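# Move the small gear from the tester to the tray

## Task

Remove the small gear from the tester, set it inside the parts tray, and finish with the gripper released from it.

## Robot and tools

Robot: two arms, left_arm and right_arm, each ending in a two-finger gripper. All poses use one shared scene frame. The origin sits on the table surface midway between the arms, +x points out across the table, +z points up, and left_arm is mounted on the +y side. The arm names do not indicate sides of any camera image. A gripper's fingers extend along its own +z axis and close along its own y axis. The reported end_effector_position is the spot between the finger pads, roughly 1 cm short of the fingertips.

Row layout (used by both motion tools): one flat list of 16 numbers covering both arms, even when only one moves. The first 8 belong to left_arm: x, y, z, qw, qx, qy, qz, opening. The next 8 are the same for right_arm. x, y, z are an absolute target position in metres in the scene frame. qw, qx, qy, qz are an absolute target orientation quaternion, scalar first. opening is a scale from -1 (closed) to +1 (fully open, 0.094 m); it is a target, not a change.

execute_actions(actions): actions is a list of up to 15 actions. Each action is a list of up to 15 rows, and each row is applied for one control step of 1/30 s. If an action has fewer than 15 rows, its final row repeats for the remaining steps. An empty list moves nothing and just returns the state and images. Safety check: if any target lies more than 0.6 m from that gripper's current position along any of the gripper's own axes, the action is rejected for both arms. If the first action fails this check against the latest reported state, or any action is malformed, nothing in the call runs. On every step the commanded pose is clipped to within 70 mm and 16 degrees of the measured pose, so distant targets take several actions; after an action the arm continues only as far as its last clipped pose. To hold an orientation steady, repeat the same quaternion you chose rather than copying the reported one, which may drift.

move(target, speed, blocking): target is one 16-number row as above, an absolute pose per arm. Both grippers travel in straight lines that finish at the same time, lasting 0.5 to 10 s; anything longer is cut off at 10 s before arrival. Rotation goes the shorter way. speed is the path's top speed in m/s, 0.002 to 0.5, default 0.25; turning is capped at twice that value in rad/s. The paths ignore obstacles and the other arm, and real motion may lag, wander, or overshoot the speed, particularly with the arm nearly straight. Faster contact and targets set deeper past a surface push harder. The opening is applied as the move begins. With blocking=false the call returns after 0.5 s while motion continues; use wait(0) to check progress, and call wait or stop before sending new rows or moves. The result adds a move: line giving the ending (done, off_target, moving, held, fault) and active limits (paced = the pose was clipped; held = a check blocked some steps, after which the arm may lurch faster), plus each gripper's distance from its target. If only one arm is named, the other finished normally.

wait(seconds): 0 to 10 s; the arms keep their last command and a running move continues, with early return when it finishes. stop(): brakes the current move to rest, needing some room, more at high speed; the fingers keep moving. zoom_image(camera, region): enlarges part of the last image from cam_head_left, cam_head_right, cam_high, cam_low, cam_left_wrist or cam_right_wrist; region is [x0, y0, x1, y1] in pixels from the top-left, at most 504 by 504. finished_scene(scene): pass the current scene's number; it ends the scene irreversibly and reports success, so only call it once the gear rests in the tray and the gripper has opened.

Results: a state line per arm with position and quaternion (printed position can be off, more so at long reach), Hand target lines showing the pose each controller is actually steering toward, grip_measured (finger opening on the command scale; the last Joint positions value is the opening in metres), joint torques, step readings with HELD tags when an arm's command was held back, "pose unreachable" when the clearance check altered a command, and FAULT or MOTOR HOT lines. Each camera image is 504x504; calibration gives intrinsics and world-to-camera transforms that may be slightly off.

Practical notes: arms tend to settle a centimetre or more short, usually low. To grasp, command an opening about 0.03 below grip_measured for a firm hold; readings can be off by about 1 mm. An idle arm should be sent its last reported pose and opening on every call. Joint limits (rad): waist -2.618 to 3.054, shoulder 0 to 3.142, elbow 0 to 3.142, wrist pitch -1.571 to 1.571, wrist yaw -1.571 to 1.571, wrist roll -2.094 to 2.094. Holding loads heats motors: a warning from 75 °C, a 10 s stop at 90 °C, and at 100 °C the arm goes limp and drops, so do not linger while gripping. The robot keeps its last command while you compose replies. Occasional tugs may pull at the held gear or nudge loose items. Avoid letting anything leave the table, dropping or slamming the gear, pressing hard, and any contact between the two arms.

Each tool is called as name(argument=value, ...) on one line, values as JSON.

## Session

execute_actions(actions=[])

Scene clock: 0.00 s.
left_arm: end_effector_position=(+0.5580, +0.5609, +0.2546) grip_measured=+1.000 end_effector_quat_wxyz=(+0.142, +0.081, +0.664, +0.730) | right_arm: end_effector_position=(+0.2430, +0.1938, +0.2007) grip_measured=+1.000 end_effector_quat_wxyz=(-0.565, +0.680, -0.273, -0.379)
Joint positions: left_arm=[ 0.141  2.218  1.545  0.853 -0.936  1.645  0.094] | right_arm=[ 0.726  1.984  1.168  0.684 -0.976 -0.709  0.094]
Joint velocities: left_arm=[-0.002 -0.012 -0.007 -0.037  0.007 -0.007  0.   ] | right_arm=[-0.007 -0.017 -0.002  0.051  0.037  0.007  0.   ]
Joint torques (N m, as the arm reports them, + toward a larger angle): no reading
Hand target (left_arm): +0.556, +0.560, +0.275; +0.160, +0.063, +0.655, +0.736
Hand target (right_arm): +0.243, +0.194, +0.212; -0.573, +0.678, -0.264, -0.377
camera_calibration (this result's frames):
cam_left_wrist: T_world_to_cam=[[0.229219, -0.00832943, -0.973339, 0.124002], [-0.962403, -0.15166, -0.225346, 0.717021], [-0.145739, 0.988398, -0.0427796, -0.373162], [0, 0, 0, 1]] pos_world=[0.607255, 0.478608, 0.26631]
cam_right_wrist: T_world_to_cam=[[0.900976, 0.263125, 0.344974, -0.332585], [0.433426, -0.50993, -0.743044, 0.187923], [-0.0196009, 0.818985, -0.57348, 0.0688706], [0, 0, 0, 1]] pos_world=[0.219551, 0.126935, 0.293864]

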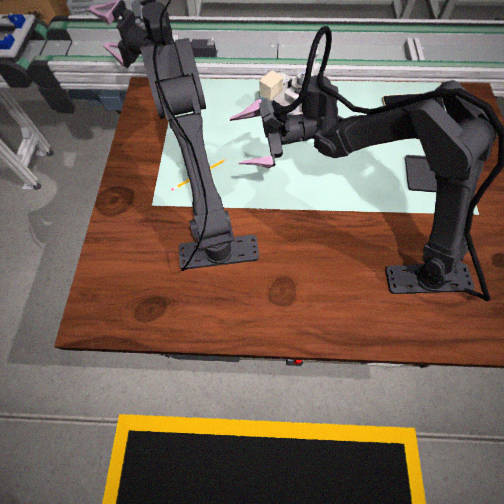

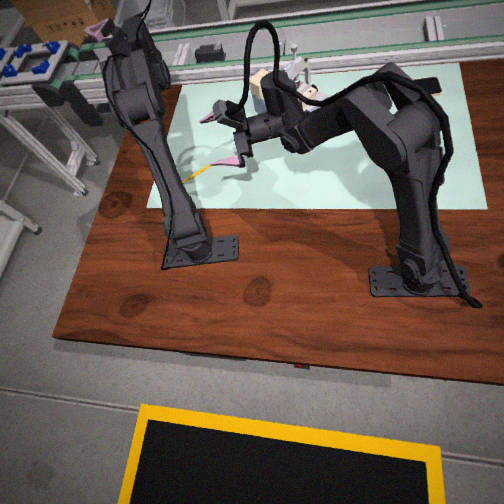

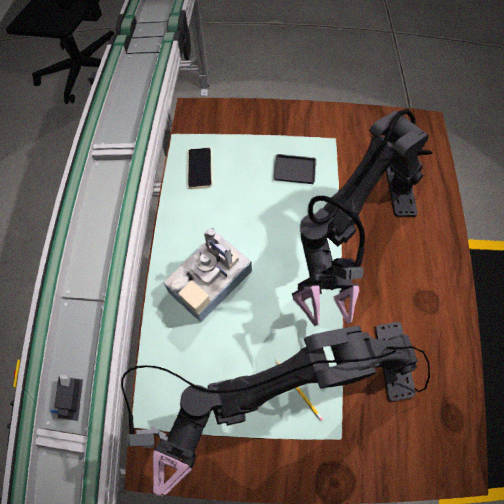

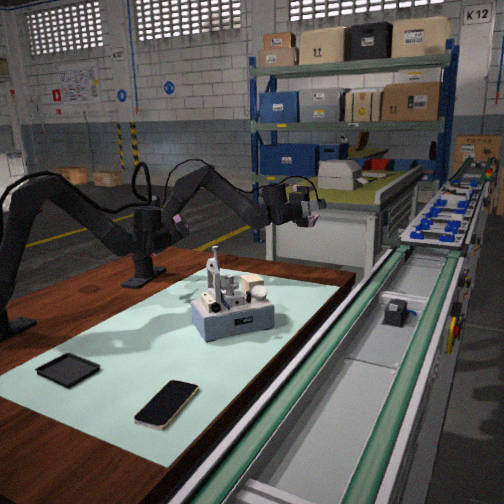

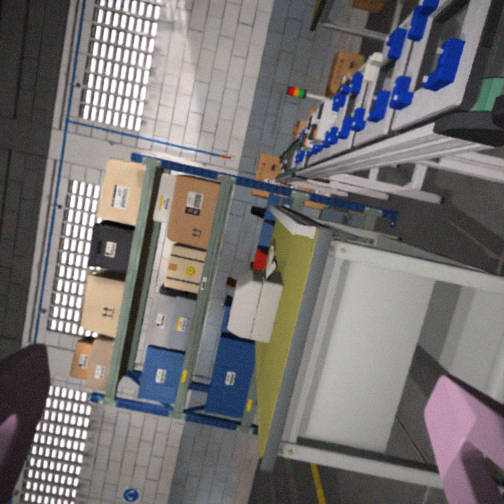

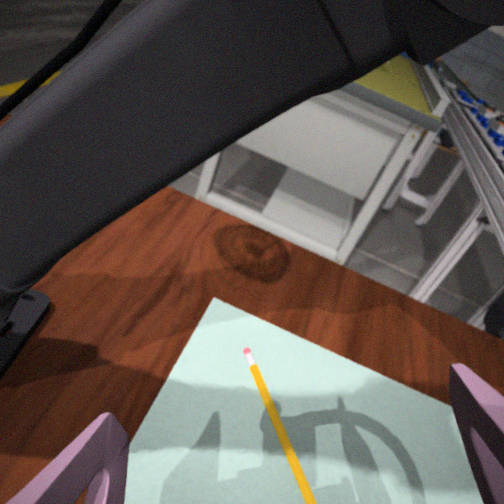

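move(target=[0.45,0.28,0.33,0.284,0.315,0.9,-0.099,-0.2,0.42,-0.1,0.17,0.637,-0.307,0.637,0.307,-0.3], speed=0.35)

move(target=[0.475,0.04,0.3,0.284,0.315,0.9,-0.099,-0.2,0.465,-0.034,0.163,0.637,-0.307,0.637,0.307,-0.3], speed=0.25)

Scene clock: 5.63 s.
left_arm: end_effector_position=(+0.4520, +0.2816, +0.3213) grip_measured=-0.197 end_effector_quat_wxyz=(+0.302, +0.311, +0.898, -0.078) | right_arm: end_effector_position=(+0.4166, -0.0984, +0.1601) grip_measured=-0.299 end_effector_quat_wxyz=(+0.627, -0.309, +0.644, +0.312)
Joint positions: left_arm=[ 0.122  1.893  2.336 -1.576  0.476  0.854  0.038] | right_arm=[ 0.032  1.862  0.669  1.164 -0.805 -0.008  0.033]
Joint velocities: left_arm=[ 0.007  0.017 -0.007  0.007  0.11   0.11   0.001] | right_arm=[-0.002 -0.007 -0.007 -0.007 -0.007 -0.037  0.   ]
Joint torques (N m, as the arm reports them, + toward a larger angle): left_arm=[ 1.14 -9.08  3.96  1.2   0.41  0.04] | right_arm=[ -0.39 -11.86   4.32   1.49   0.05   0.  ]
Hand target (left_arm): +0.446, +0.281, +0.330; +0.313, +0.312, +0.893, -0.081
Hand target (right_arm): +0.416, -0.101, +0.169; +0.634, -0.307, +0.640, +0.307
Off the commanded pose (left_arm): 0.009 m, 3 deg.
Off the commanded pose (right_arm): 0.011 m, 2 deg.
joint sent to its limit (left arm) — the command would take joint 4 (wrist pitch) past its lower limit, so that joint was sent only as far as its limit.
move: off_target (left_arm, right_arm)
camera_calibration (this result's frames):
cam_left_wrist: T_world_to_cam=[[-0.524124, -0.848277, 0.0756359, 0.450875], [-0.846676, 0.509432, -0.153686, 0.326146], [0.0918369, -0.14459, -0.985221, 0.404743], [0, 0, 0, 1]] pos_world=[0.475284, 0.274839, 0.414783]
cam_right_wrist: T_world_to_cam=[[0.787333, -0.561851, -0.25383, -0.336013], [-0.487877, -0.316071, -0.81368, 0.34778], [0.376939, 0.764475, -0.522968, 0.109628], [0, 0, 0, 1]] pos_world=[0.392905, -0.162674, 0.255023]

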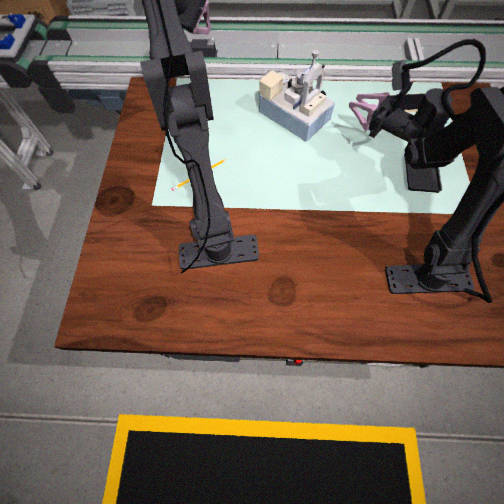

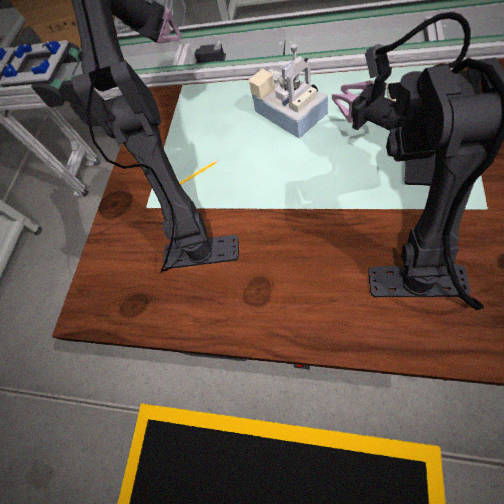

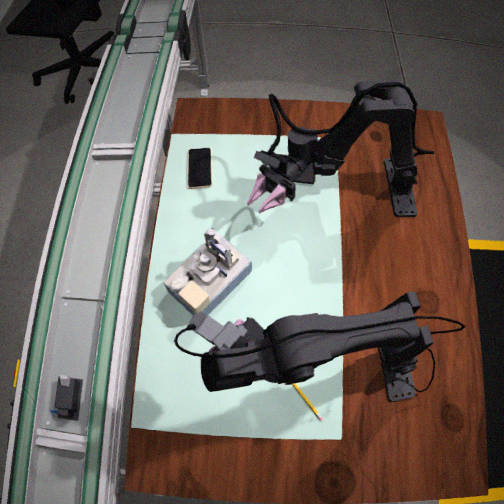

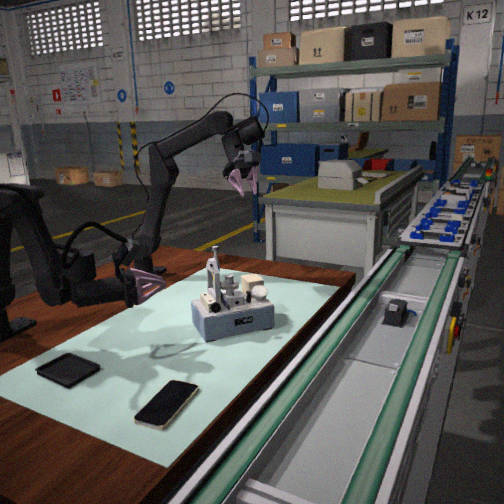

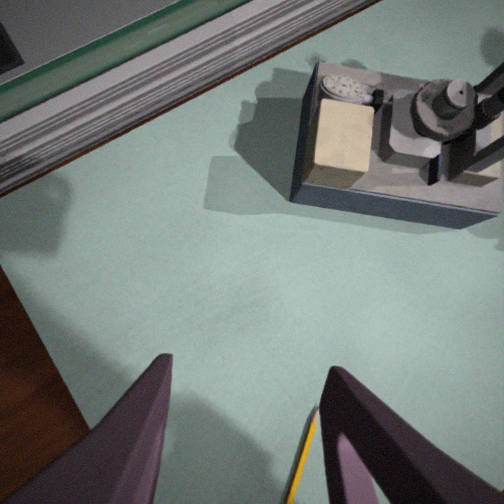

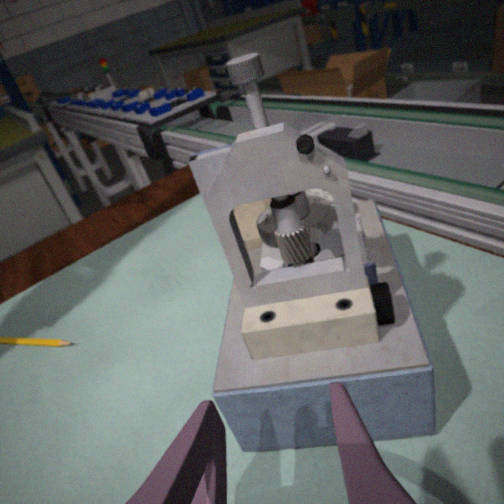

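Scene clock: 7.27 s.
left_arm: end_effector_position=(+0.4720, +0.0411, +0.2857) grip_measured=-0.197 end_effector_quat_wxyz=(+0.267, +0.321, +0.904, -0.095) | right_arm: end_effector_position=(+0.4602, -0.0386, +0.1533) grip_measured=-0.299 end_effector_quat_wxyz=(+0.629, -0.307, +0.645, +0.307)
Joint positions: left_arm=[-0.562  1.978  2.298 -1.337  0.159  0.248  0.038] | right_arm=[ 0.186  2.029  0.895  1.108 -0.639 -0.006  0.033]
Joint velocities: left_arm=[ 0.017  0.017 -0.012 -0.051 -0.022  0.037  0.   ] | right_arm=[-0.012  0.012 -0.022 -0.037 -0.037  0.037 -0.001]
Joint torques (N m, as the arm reports them, + toward a larger angle): left_arm=[ 0.03 -9.11  7.4   1.45  0.1  -0.12] | right_arm=[  0.46 -11.49   6.99   1.57   0.09  -0.01]
Hand target (left_arm): +0.473, +0.042, +0.300; +0.285, +0.316, +0.900, -0.095
Hand target (right_arm): +0.465, -0.035, +0.163; +0.637, -0.308, +0.637, +0.306
Off the commanded pose (left_arm): 0.015 m, 2 deg.
Off the commanded pose (right_arm): 0.012 m, 1 deg.
move: off_target (left_arm, right_arm)
camera_calibration (this result's frames):
cam_left_wrist: T_world_to_cam=[[-0.54196, -0.832146, 0.11753, 0.255863], [-0.840324, 0.534649, -0.0894767, 0.437722], [0.0116205, -0.147256, -0.98903, 0.372148], [0, 0, 0, 1]] pos_world=[0.502171, 0.0336888, 0.37716]
cam_right_wrist: T_world_to_cam=[[0.782068, -0.570871, -0.24995, -0.337068], [-0.488735, -0.312988, -0.814357, 0.382998], [0.386662, 0.759042, -0.523782, 0.0393455], [0, 0, 0, 1]] pos_world=[0.435581, -0.102414, 0.248255]

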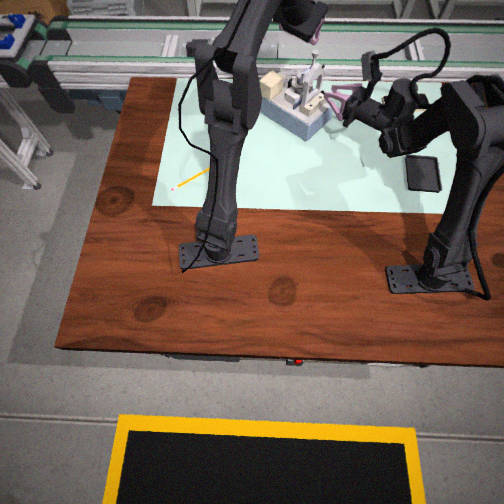

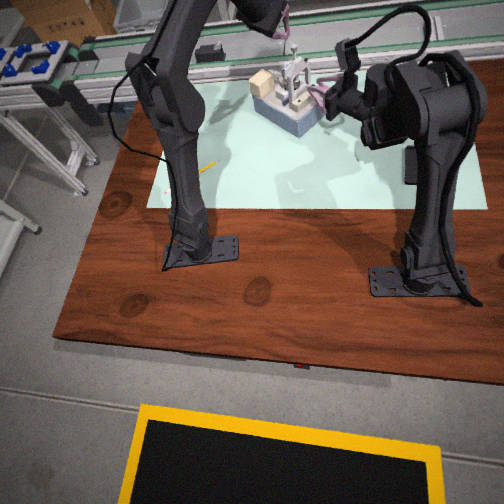

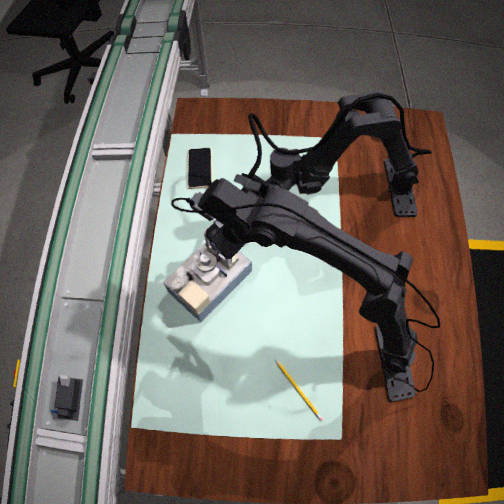

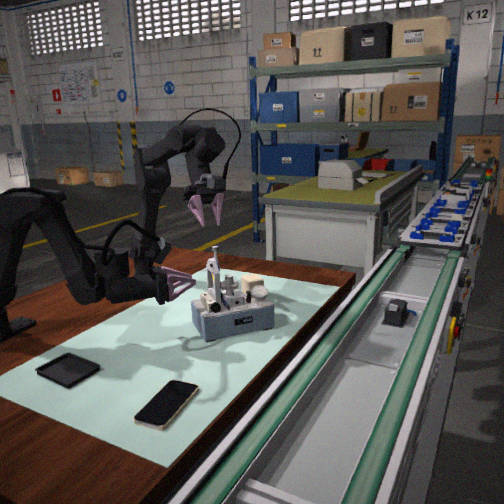

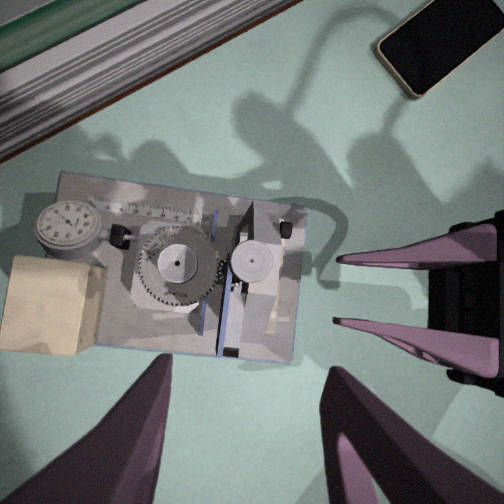

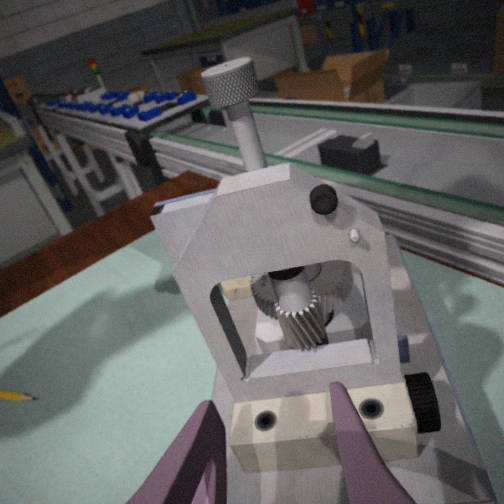

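move(target=[0.505,0.013,0.25,0.284,0.315,0.9,-0.099,-0.2,0.494,-0.005,0.154,0.637,-0.307,0.637,0.307,-0.3], speed=0.05)

move(target=[0.505,0.013,0.236,0.284,0.315,0.9,-0.099,-0.2,0.507,0.013,0.156,0.637,-0.307,0.637,0.307,-0.3], speed=0.03)

Scene clock: 13.43 s.
left_arm: end_effector_position=(+0.5041, +0.0185, +0.2436) grip_measured=-0.197 end_effector_quat_wxyz=(+0.271, +0.314, +0.905, -0.097) | right_arm: end_effector_position=(+0.4897, -0.0104, +0.1433) grip_measured=-0.299 end_effector_quat_wxyz=(+0.629, -0.307, +0.645, +0.307)
Joint positions: left_arm=[-0.584  2.052  2.215 -1.166  0.146  0.214  0.038] | right_arm=[ 0.236  2.153  1.059  1.069 -0.588 -0.004  0.033]
Joint velocities: left_arm=[-0.002 -0.012 -0.017 -0.007  0.022  0.051  0.   ] | right_arm=[-0.027 -0.012 -0.027 -0.037 -0.066 -0.022 -0.001]
Joint torques (N m, as the arm reports them, + toward a larger angle): left_arm=[ -0.82 -10.01   5.19   1.71   0.11  -0.15] | right_arm=[  0.55 -12.93   7.16   1.57   0.05  -0.01]
Hand target (left_arm): +0.505, +0.013, +0.250; +0.284, +0.315, +0.900, -0.099
Hand target (right_arm): +0.494, -0.006, +0.154; +0.637, -0.307, +0.637, +0.307
Off the commanded pose (left_arm): 0.009 m, 2 deg.
Off the commanded pose (right_arm): 0.013 m, 1 deg.
move: off_target (right_arm)
camera_calibration (this result's frames):
cam_left_wrist: T_world_to_cam=[[-0.531209, -0.838285, 0.122858, 0.252817], [-0.847038, 0.522303, -0.0986178, 0.47892], [0.0185006, -0.156452, -0.987512, 0.323117], [0, 0, 0, 1]] pos_world=[0.533985, 0.012344, 0.335252]
cam_right_wrist: T_world_to_cam=[[0.780981, -0.572153, -0.250418, -0.345912], [-0.489889, -0.312485, -0.813856, 0.398575], [0.387398, 0.758284, -0.524336, 0.00107557], [0, 0, 0, 1]] pos_world=[0.464991, -0.0741813, 0.238324]

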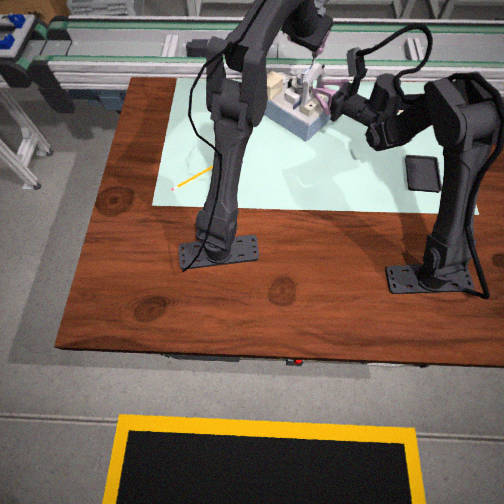

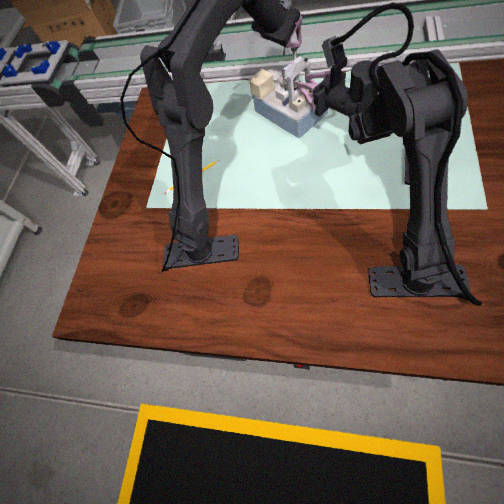

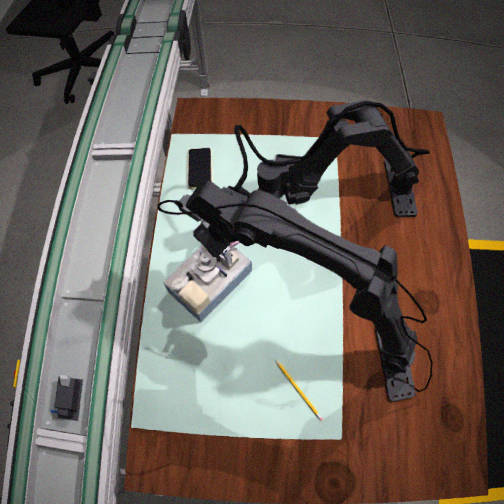

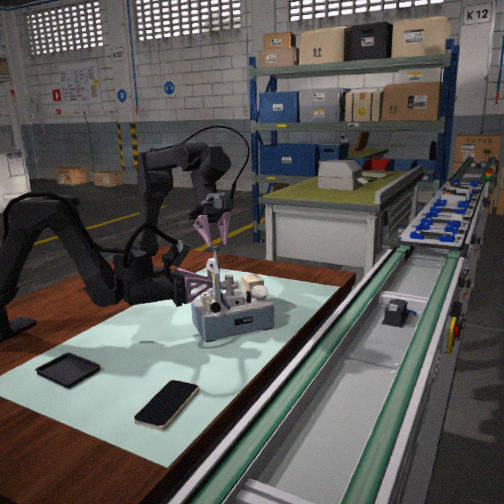

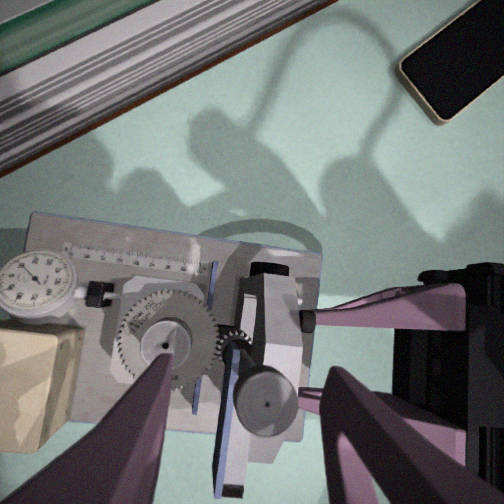

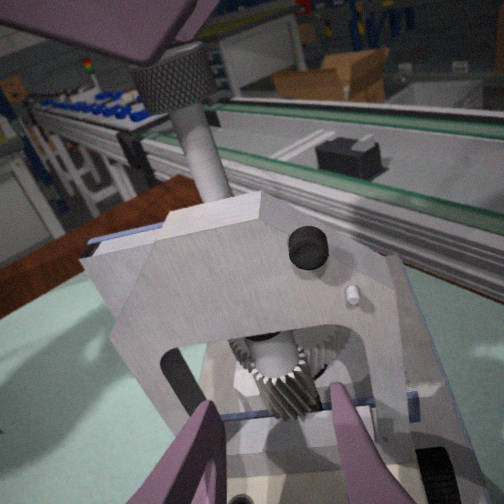

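Scene clock: 14.77 s.
left_arm: end_effector_position=(+0.5064, +0.0175, +0.2149) grip_measured=-0.197 end_effector_quat_wxyz=(+0.256, +0.314, +0.909, -0.096) | right_arm: end_effector_position=(+0.5030, +0.0075, +0.1451) grip_measured=-0.299 end_effector_quat_wxyz=(+0.629, -0.307, +0.645, +0.307)
Joint positions: left_arm=[-0.584  2.052  2.11  -1.093  0.146  0.214  0.038] | right_arm=[ 0.267  2.197  1.15   1.022 -0.558 -0.004  0.033]
Joint velocities: left_arm=[-0.002 -0.012 -0.007  0.051  0.022 -0.022  0.   ] | right_arm=[-0.012 -0.017  0.002 -0.022 -0.007 -0.037 -0.   ]
Joint torques (N m, as the arm reports them, + toward a larger angle): left_arm=[ -0.61 -12.14   5.55   1.67   0.08  -0.12] | right_arm=[  0.72 -13.53   7.32   1.6    0.09   0.  ]
Hand target (left_arm): +0.505, +0.013, +0.236; +0.284, +0.315, +0.900, -0.099
Hand target (right_arm): +0.507, +0.013, +0.156; +0.637, -0.307, +0.637, +0.307
Off the commanded pose (left_arm): 0.022 m, 3 deg.
Off the commanded pose (right_arm): 0.013 m, 1 deg.
move: off_target (left_arm, right_arm)
camera_calibration (this result's frames):
cam_left_wrist: T_world_to_cam=[[-0.527619, -0.83985, 0.127554, 0.253915], [-0.849424, 0.523343, -0.0677574, 0.473061], [-0.00984837, -0.144098, -0.989514, 0.309152], [0, 0, 0, 1]] pos_world=[0.538845, 0.0102259, 0.305576]
cam_right_wrist: T_world_to_cam=[[0.781548, -0.571853, -0.249335, -0.346057], [-0.488637, -0.312669, -0.814538, 0.411637], [0.387837, 0.758434, -0.523794, -0.0170344], [0, 0, 0, 1]] pos_world=[0.478208, -0.0562679, 0.240088]

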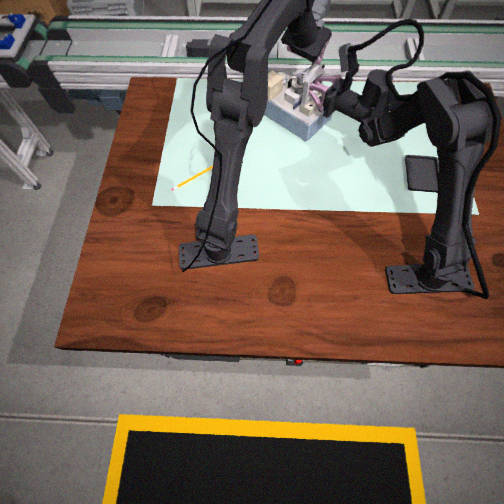

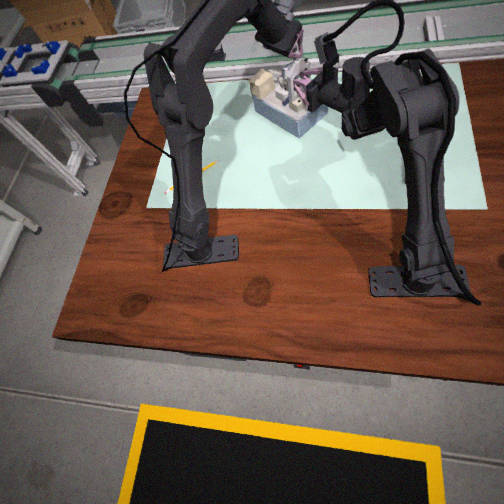

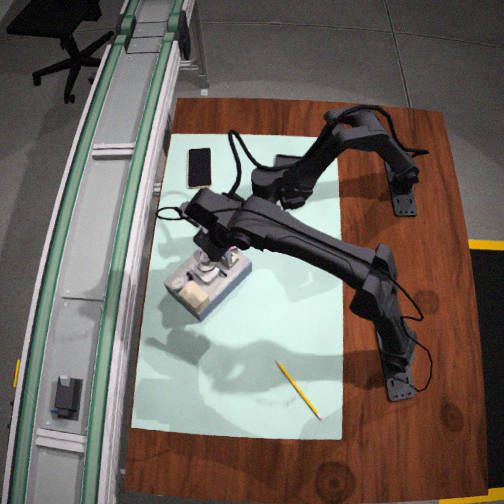

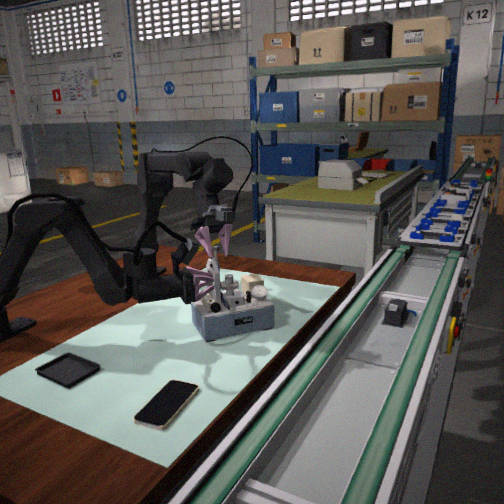

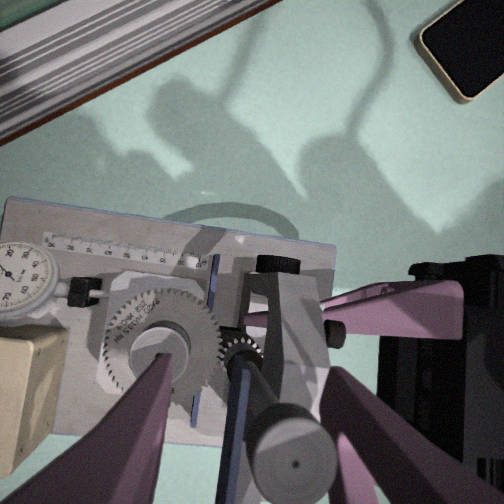

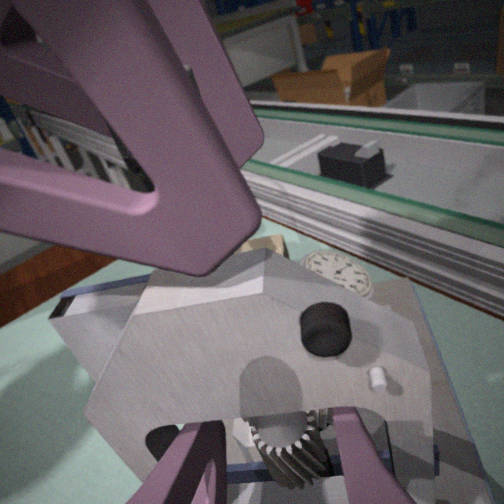

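execute_actions(actions=[[[0.501,0.007,0.241,0.284,0.315,0.9,-0.099,-0.2,0.508,0.013,0.151,0.637,-0.307,0.637,0.307,-0.3]],[[0.503,0.011,0.241,0.284,0.315,0.9,-0.099,-0.85,0.508,0.013,0.151,0.637,-0.307,0.637,0.307,-0.8]],[[0.505,0.012,0.255,0.284,0.315,0.9,-0.099,-0.85,0.507,0.012,0.16,0.637,-0.307,0.637,0.307,-0.8]],[[0.505,0.012,0.27,0.3,0.313,0.895,-0.105,-0.85,0.506,0.01,0.166,0.637,-0.307,0.637,0.307,-0.8]],[[0.505,0.012,0.285,0.323,0.31,0.887,-0.113,-0.85,0.506,0.009,0.17,0.637,-0.307,0.637,0.307,-0.8]],[[0.505,0.012,0.293,0.323,0.31,0.887,-0.113,-0.85,0.506,0.009,0.174,0.645,-0.303,0.629,0.311,-0.8]]])

Scene clock: 21.20 s.
left_arm: end_effector_position=(+0.5053, +0.0100, +0.2332) grip_measured=-0.818 end_effector_quat_wxyz=(+0.261, +0.315, +0.908, -0.094) | right_arm: end_effector_position=(+0.5031, +0.0068, +0.1373) grip_measured=-0.636 end_effector_quat_wxyz=(+0.612, -0.301, +0.663, +0.309)
Joint positions: left_arm=[-0.602  2.083  2.231 -1.17   0.133  0.202  0.009] | right_arm=[ 0.267  2.19   1.151  0.967 -0.553  0.005  0.017]
Joint velocities: left_arm=[ 0.007  0.022 -0.007 -0.022  0.007 -0.007  0.001] | right_arm=[ 0.002  0.007 -0.002  0.066 -0.051 -0.037  0.   ]
Joint torques (N m, as the arm reports them, + toward a larger angle): left_arm=[  1.06 -14.13  10.65   1.53   0.32   0.  ] | right_arm=[  0.09 -16.03   6.72   2.07  -0.04   0.06]
Hand target (left_arm): +0.502, +0.013, +0.291; +0.323, +0.310, +0.887, -0.112
Hand target (right_arm): +0.505, +0.009, +0.174; +0.645, -0.303, +0.629, +0.311
Off the commanded pose (left_arm): 0.060 m, 8 deg.
Off the commanded pose (right_arm): 0.037 m, 5 deg.
Step readings (end_effector_position; steps 1 to 15: 1st action; 16 to 30: 2nd action; 31 to 45: 3rd action; 46 to 60: 4th action; 61 to 75: 5th action; 76 to 90: 6th action):
0: left_arm (+0.5071, +0.0172, +0.2154) | right_arm (+0.5031, +0.0074, +0.1447)
1: left_arm (+0.5069, +0.0168, +0.2153) | right_arm (+0.5032, +0.0074, +0.1441)
2: left_arm (+0.5067, +0.0163, +0.2153) | right_arm (+0.5032, +0.0074, +0.1430)
4: left_arm (+0.5054, +0.0136, +0.2152) | right_arm (+0.5034, +0.0074, +0.1394)
8: left_arm (+0.5033, +0.0095, +0.2152) | right_arm (+0.5035, +0.0075, +0.1340)
15: left_arm (+0.5033, +0.0097, +0.2152) | right_arm (+0.5035, +0.0075, +0.1338)
16: left_arm (+0.5033, +0.0097, +0.2152) | right_arm (+0.5035, +0.0075, +0.1338)
17: left_arm (+0.5033, +0.0097, +0.2152) | right_arm (+0.5040, +0.0072, +0.1340)
19: left_arm (+0.5056, +0.0101, +0.2161) | right_arm (+0.5041, +0.0073, +0.1341)
23: left_arm (+0.5056, +0.0101, +0.2161) | right_arm (+0.5041, +0.0073, +0.1341)
30: left_arm (+0.5056, +0.0101, +0.2161) | right_arm (+0.5041, +0.0073, +0.1341)
31: left_arm (+0.5057, +0.0100, +0.2169) | right_arm (+0.5040, +0.0073, +0.1339)
32: left_arm (+0.5057, +0.0100, +0.2176) | right_arm (+0.5040, +0.0073, +0.1338)
34: left_arm (+0.5055, +0.0101, +0.2182) | right_arm (+0.5040, +0.0073, +0.1338)
38: left_arm (+0.5053, +0.0102, +0.2182) | right_arm (+0.5040, +0.0073, +0.1338)
45: left_arm (+0.5053, +0.0102, +0.2181) | right_arm (+0.5040, +0.0073, +0.1338)
46: left_arm (+0.5053, +0.0102, +0.2185) | right_arm (+0.5040, +0.0072, +0.1344)
47: left_arm (+0.5053, +0.0102, +0.2188) | right_arm (+0.5040, +0.0071, +0.1349)
49: left_arm (+0.5053, +0.0102, +0.2199) | right_arm (+0.5037, +0.0071, +0.1358)
53: left_arm (+0.5053, +0.0102, +0.2206) | right_arm (+0.5035, +0.0070, +0.1359)
60: left_arm (+0.5053, +0.0102, +0.2207) | right_arm (+0.5035, +0.0070, +0.1358)
61: left_arm (+0.5053, +0.0101, +0.2216) | right_arm (+0.5034, +0.0070, +0.1360)
62: left_arm (+0.5053, +0.0100, +0.2225) | right_arm (+0.5034, +0.0069, +0.1363)
64: left_arm (+0.5053, +0.0100, +0.2259) | right_arm (+0.5032, +0.0069, +0.1370)
68: left_arm (+0.5054, +0.0100, +0.2284) | right_arm (+0.5031, +0.0068, +0.1370)
75: left_arm (+0.5054, +0.0100, +0.2284) | right_arm (+0.5030, +0.0068, +0.1369)
76: left_arm (+0.5053, +0.0100, +0.2293) | right_arm (+0.5030, +0.0068, +0.1370)
77: left_arm (+0.5054, +0.0100, +0.2301) | right_arm (+0.5031, +0.0068, +0.1370)
79: left_arm (+0.5053, +0.0100, +0.2328) | right_arm (+0.5031, +0.0068, +0.1371)
83: left_arm (+0.5052, +0.0100, +0.2332) | right_arm (+0.5031, +0.0068, +0.1373)
90: end_effector_position above
camera_calibration (this result's frames):
cam_left_wrist: T_world_to_cam=[[-0.530262, -0.83903, 0.121864, 0.24734], [-0.847833, 0.524622, -0.0771411, 0.478668], [0.000791194, -0.144225, -0.989545, 0.320768], [0, 0, 0, 1]] pos_world=[0.536732, 0.00266921, 0.324197]
cam_right_wrist: T_world_to_cam=[[0.765138, -0.578427, -0.282819, -0.335607], [-0.531002, -0.318459, -0.785252, 0.422442], [0.364144, 0.751004, -0.550811, -0.00498261], [0, 0, 0, 1]] pos_world=[0.482917, -0.0558513, 0.234063]

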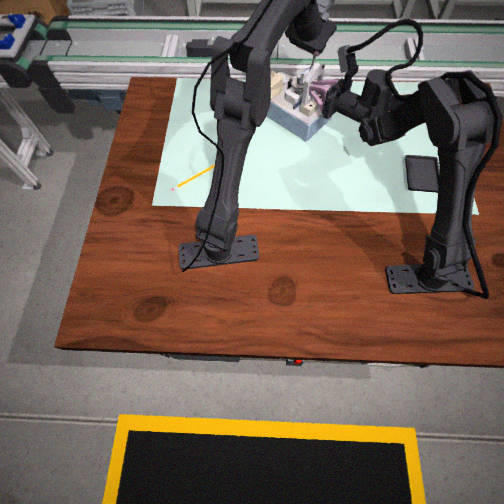

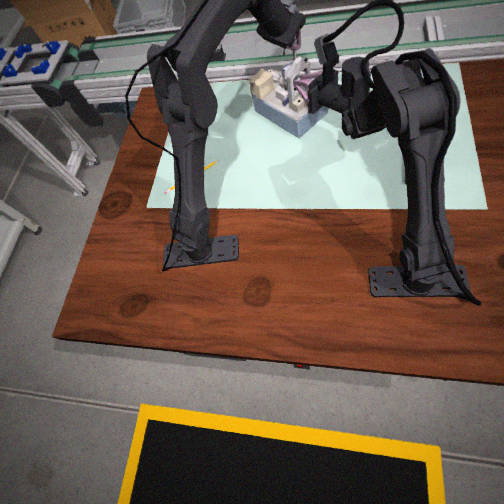

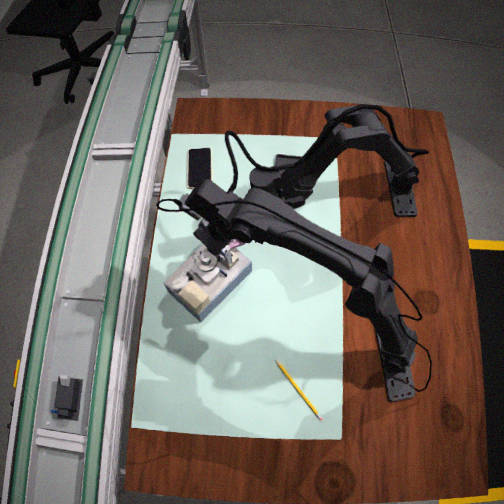

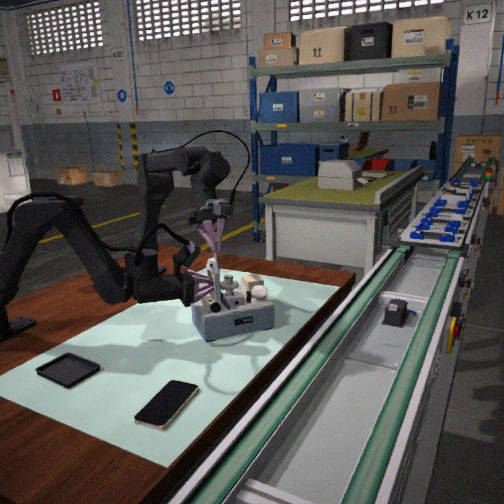

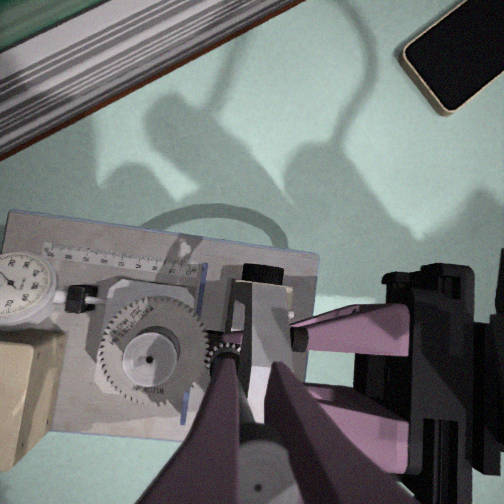

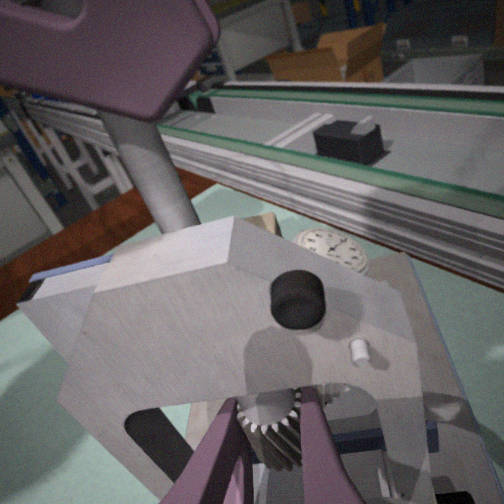

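execute_actions(actions=[[[0.505,0.012,0.293,0.323,0.31,0.887,-0.113,-0.9,0.506,0.009,0.177,0.664,-0.294,0.609,0.32,-0.8]],[[0.505,0.012,0.293,0.323,0.31,0.887,-0.113,-0.9,0.501,0.002,0.171,0.664,-0.294,0.609,0.32,-0.8]],[[0.505,0.012,0.293,0.323,0.31,0.887,-0.113,-0.9,0.495,-0.006,0.171,0.664,-0.294,0.609,0.32,-0.8]],[[0.505,0.012,0.293,0.323,0.31,0.887,-0.113,-0.9,0.489,-0.014,0.171,0.664,-0.294,0.609,0.32,-0.8]]])

Scene clock: 25.47 s.
left_arm: end_effector_position=(+0.5052, +0.0100, +0.2332) grip_measured=-0.818 end_effector_quat_wxyz=(+0.261, +0.315, +0.908, -0.094) | right_arm: end_effector_position=(+0.4921, -0.0098, +0.1438) grip_measured=-0.636 end_effector_quat_wxyz=(+0.638, -0.290, +0.637, +0.322)
Joint positions: left_arm=[-0.602  2.083  2.231 -1.17   0.133  0.202  0.009] | right_arm=[ 0.237  2.191  1.065  1.152 -0.583  0.054  0.017]
Joint velocities: left_arm=[ 0.012 -0.002  0.012 -0.007  0.051  0.051 -0.   ] | right_arm=[-0.017 -0.007 -0.027 -0.066 -0.095 -0.022  0.   ]
Joint torques (N m, as the arm reports them, + toward a larger angle): left_arm=[  0.72 -14.25  10.68   1.51   0.37  -0.09] | right_arm=[ -0.52 -16.04   4.24   2.03  -0.07  -0.04]
Hand target (left_arm): +0.502, +0.013, +0.291; +0.324, +0.310, +0.887, -0.112
Hand target (right_arm): +0.489, -0.013, +0.170; +0.664, -0.294, +0.609, +0.320
Off the commanded pose (left_arm): 0.060 m, 8 deg.
Off the commanded pose (right_arm): 0.028 m, 4 deg.
Step readings (end_effector_position; steps 1 to 15: 1st action; 16 to 30: 2nd action; 31 to 45: 3rd action; 46 to 60: 4th action):
0: left_arm (+0.5052, +0.0100, +0.2332) | right_arm (+0.5031, +0.0068, +0.1373)
1: left_arm (+0.5052, +0.0100, +0.2332) | right_arm (+0.5032, +0.0069, +0.1388)
2: left_arm (+0.5052, +0.0100, +0.2332) | right_arm (+0.5034, +0.0070, +0.1400)
4: left_arm (+0.5052, +0.0100, +0.2332) | right_arm (+0.5037, +0.0071, +0.1410)
8: left_arm (+0.5052, +0.0100, +0.2332) | right_arm (+0.5040, +0.0072, +0.1413)
15: left_arm (+0.5052, +0.0100, +0.2332) | right_arm (+0.5041, +0.0073, +0.1431)
16: left_arm (+0.5052, +0.0100, +0.2332) | right_arm (+0.5038, +0.0067, +0.1431)
17: left_arm (+0.5052, +0.0100, +0.2332) | right_arm (+0.5030, +0.0061, +0.1433)
19: left_arm (+0.5052, +0.0100, +0.2332) | right_arm (+0.5028, +0.0051, +0.1449)
23: left_arm (+0.5052, +0.0100, +0.2332) | right_arm (+0.5024, +0.0049, +0.1450)
30: left_arm (+0.5052, +0.0100, +0.2332) | right_arm (+0.5023, +0.0049, +0.1450)
31: left_arm (+0.5052, +0.0100, +0.2332) | right_arm (+0.5017, +0.0043, +0.1441)
32: left_arm (+0.5052, +0.0100, +0.2332) | right_arm (+0.4999, +0.0035, +0.1435)
34: left_arm (+0.5052, +0.0100, +0.2332) | right_arm (+0.4981, +0.0011, +0.1423)
38: left_arm (+0.5052, +0.0100, +0.2332) | right_arm (+0.4979, -0.0016, +0.1431)
45: left_arm (+0.5052, +0.0100, +0.2332) | right_arm (+0.4979, -0.0017, +0.1441)
46: left_arm (+0.5052, +0.0100, +0.2332) | right_arm (+0.4971, -0.0025, +0.1438)
47: left_arm (+0.5052, +0.0100, +0.2332) | right_arm (+0.4950, -0.0038, +0.1432)
49: left_arm (+0.5052, +0.0100, +0.2332) | right_arm (+0.4926, -0.0066, +0.1431)
53: left_arm (+0.5052, +0.0100, +0.2332) | right_arm (+0.4923, -0.0098, +0.1437)
60: end_effector_position above
camera_calibration (this result's frames):
cam_left_wrist: T_world_to_cam=[[-0.530262, -0.83903, 0.121864, 0.247324], [-0.847833, 0.524622, -0.0771411, 0.478639], [0.000791194, -0.144225, -0.989545, 0.320858], [0, 0, 0, 1]] pos_world=[0.536699, 0.00268436, 0.324286]
cam_right_wrist: T_world_to_cam=[[0.779842, -0.561323, -0.277061, -0.342814], [-0.487826, -0.267608, -0.83091, 0.402208], [0.392265, 0.783136, -0.48252, -0.00829392], [0, 0, 0, 1]] pos_world=[0.466802, -0.0783, 0.235216]

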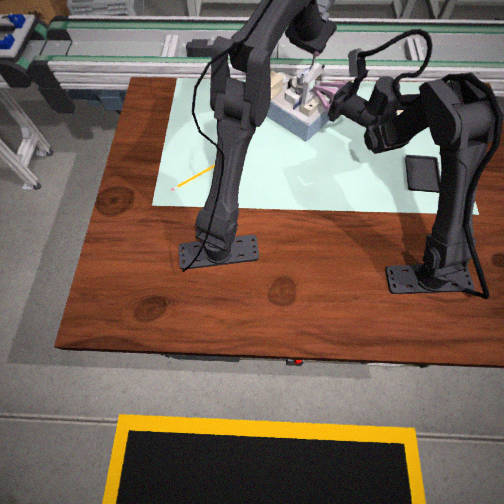

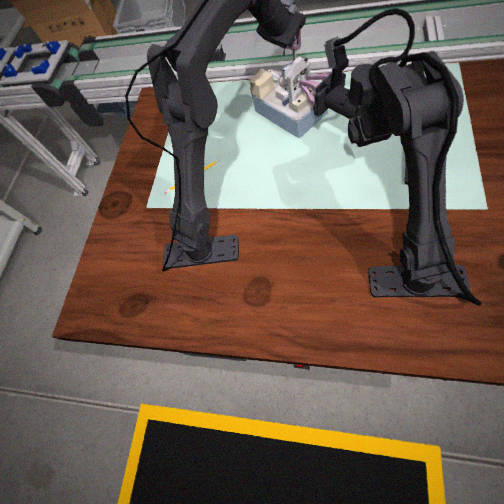

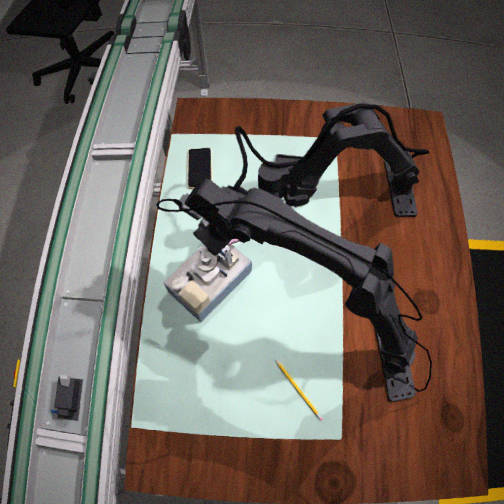

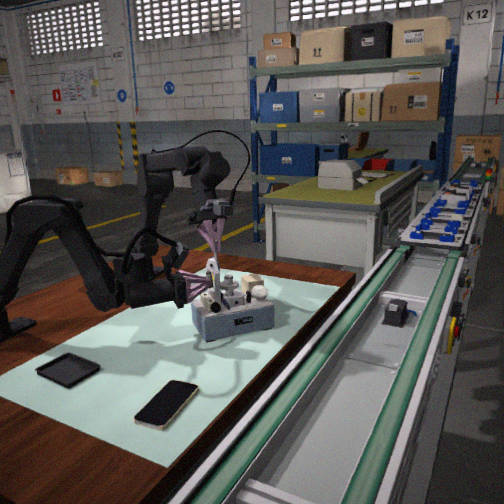

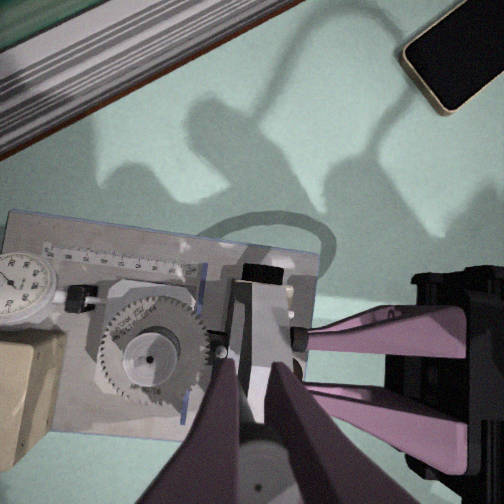

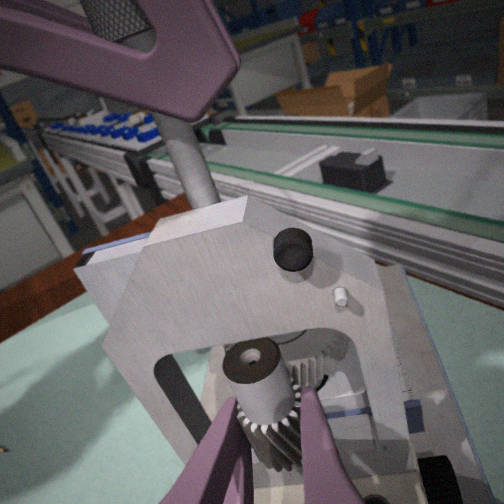

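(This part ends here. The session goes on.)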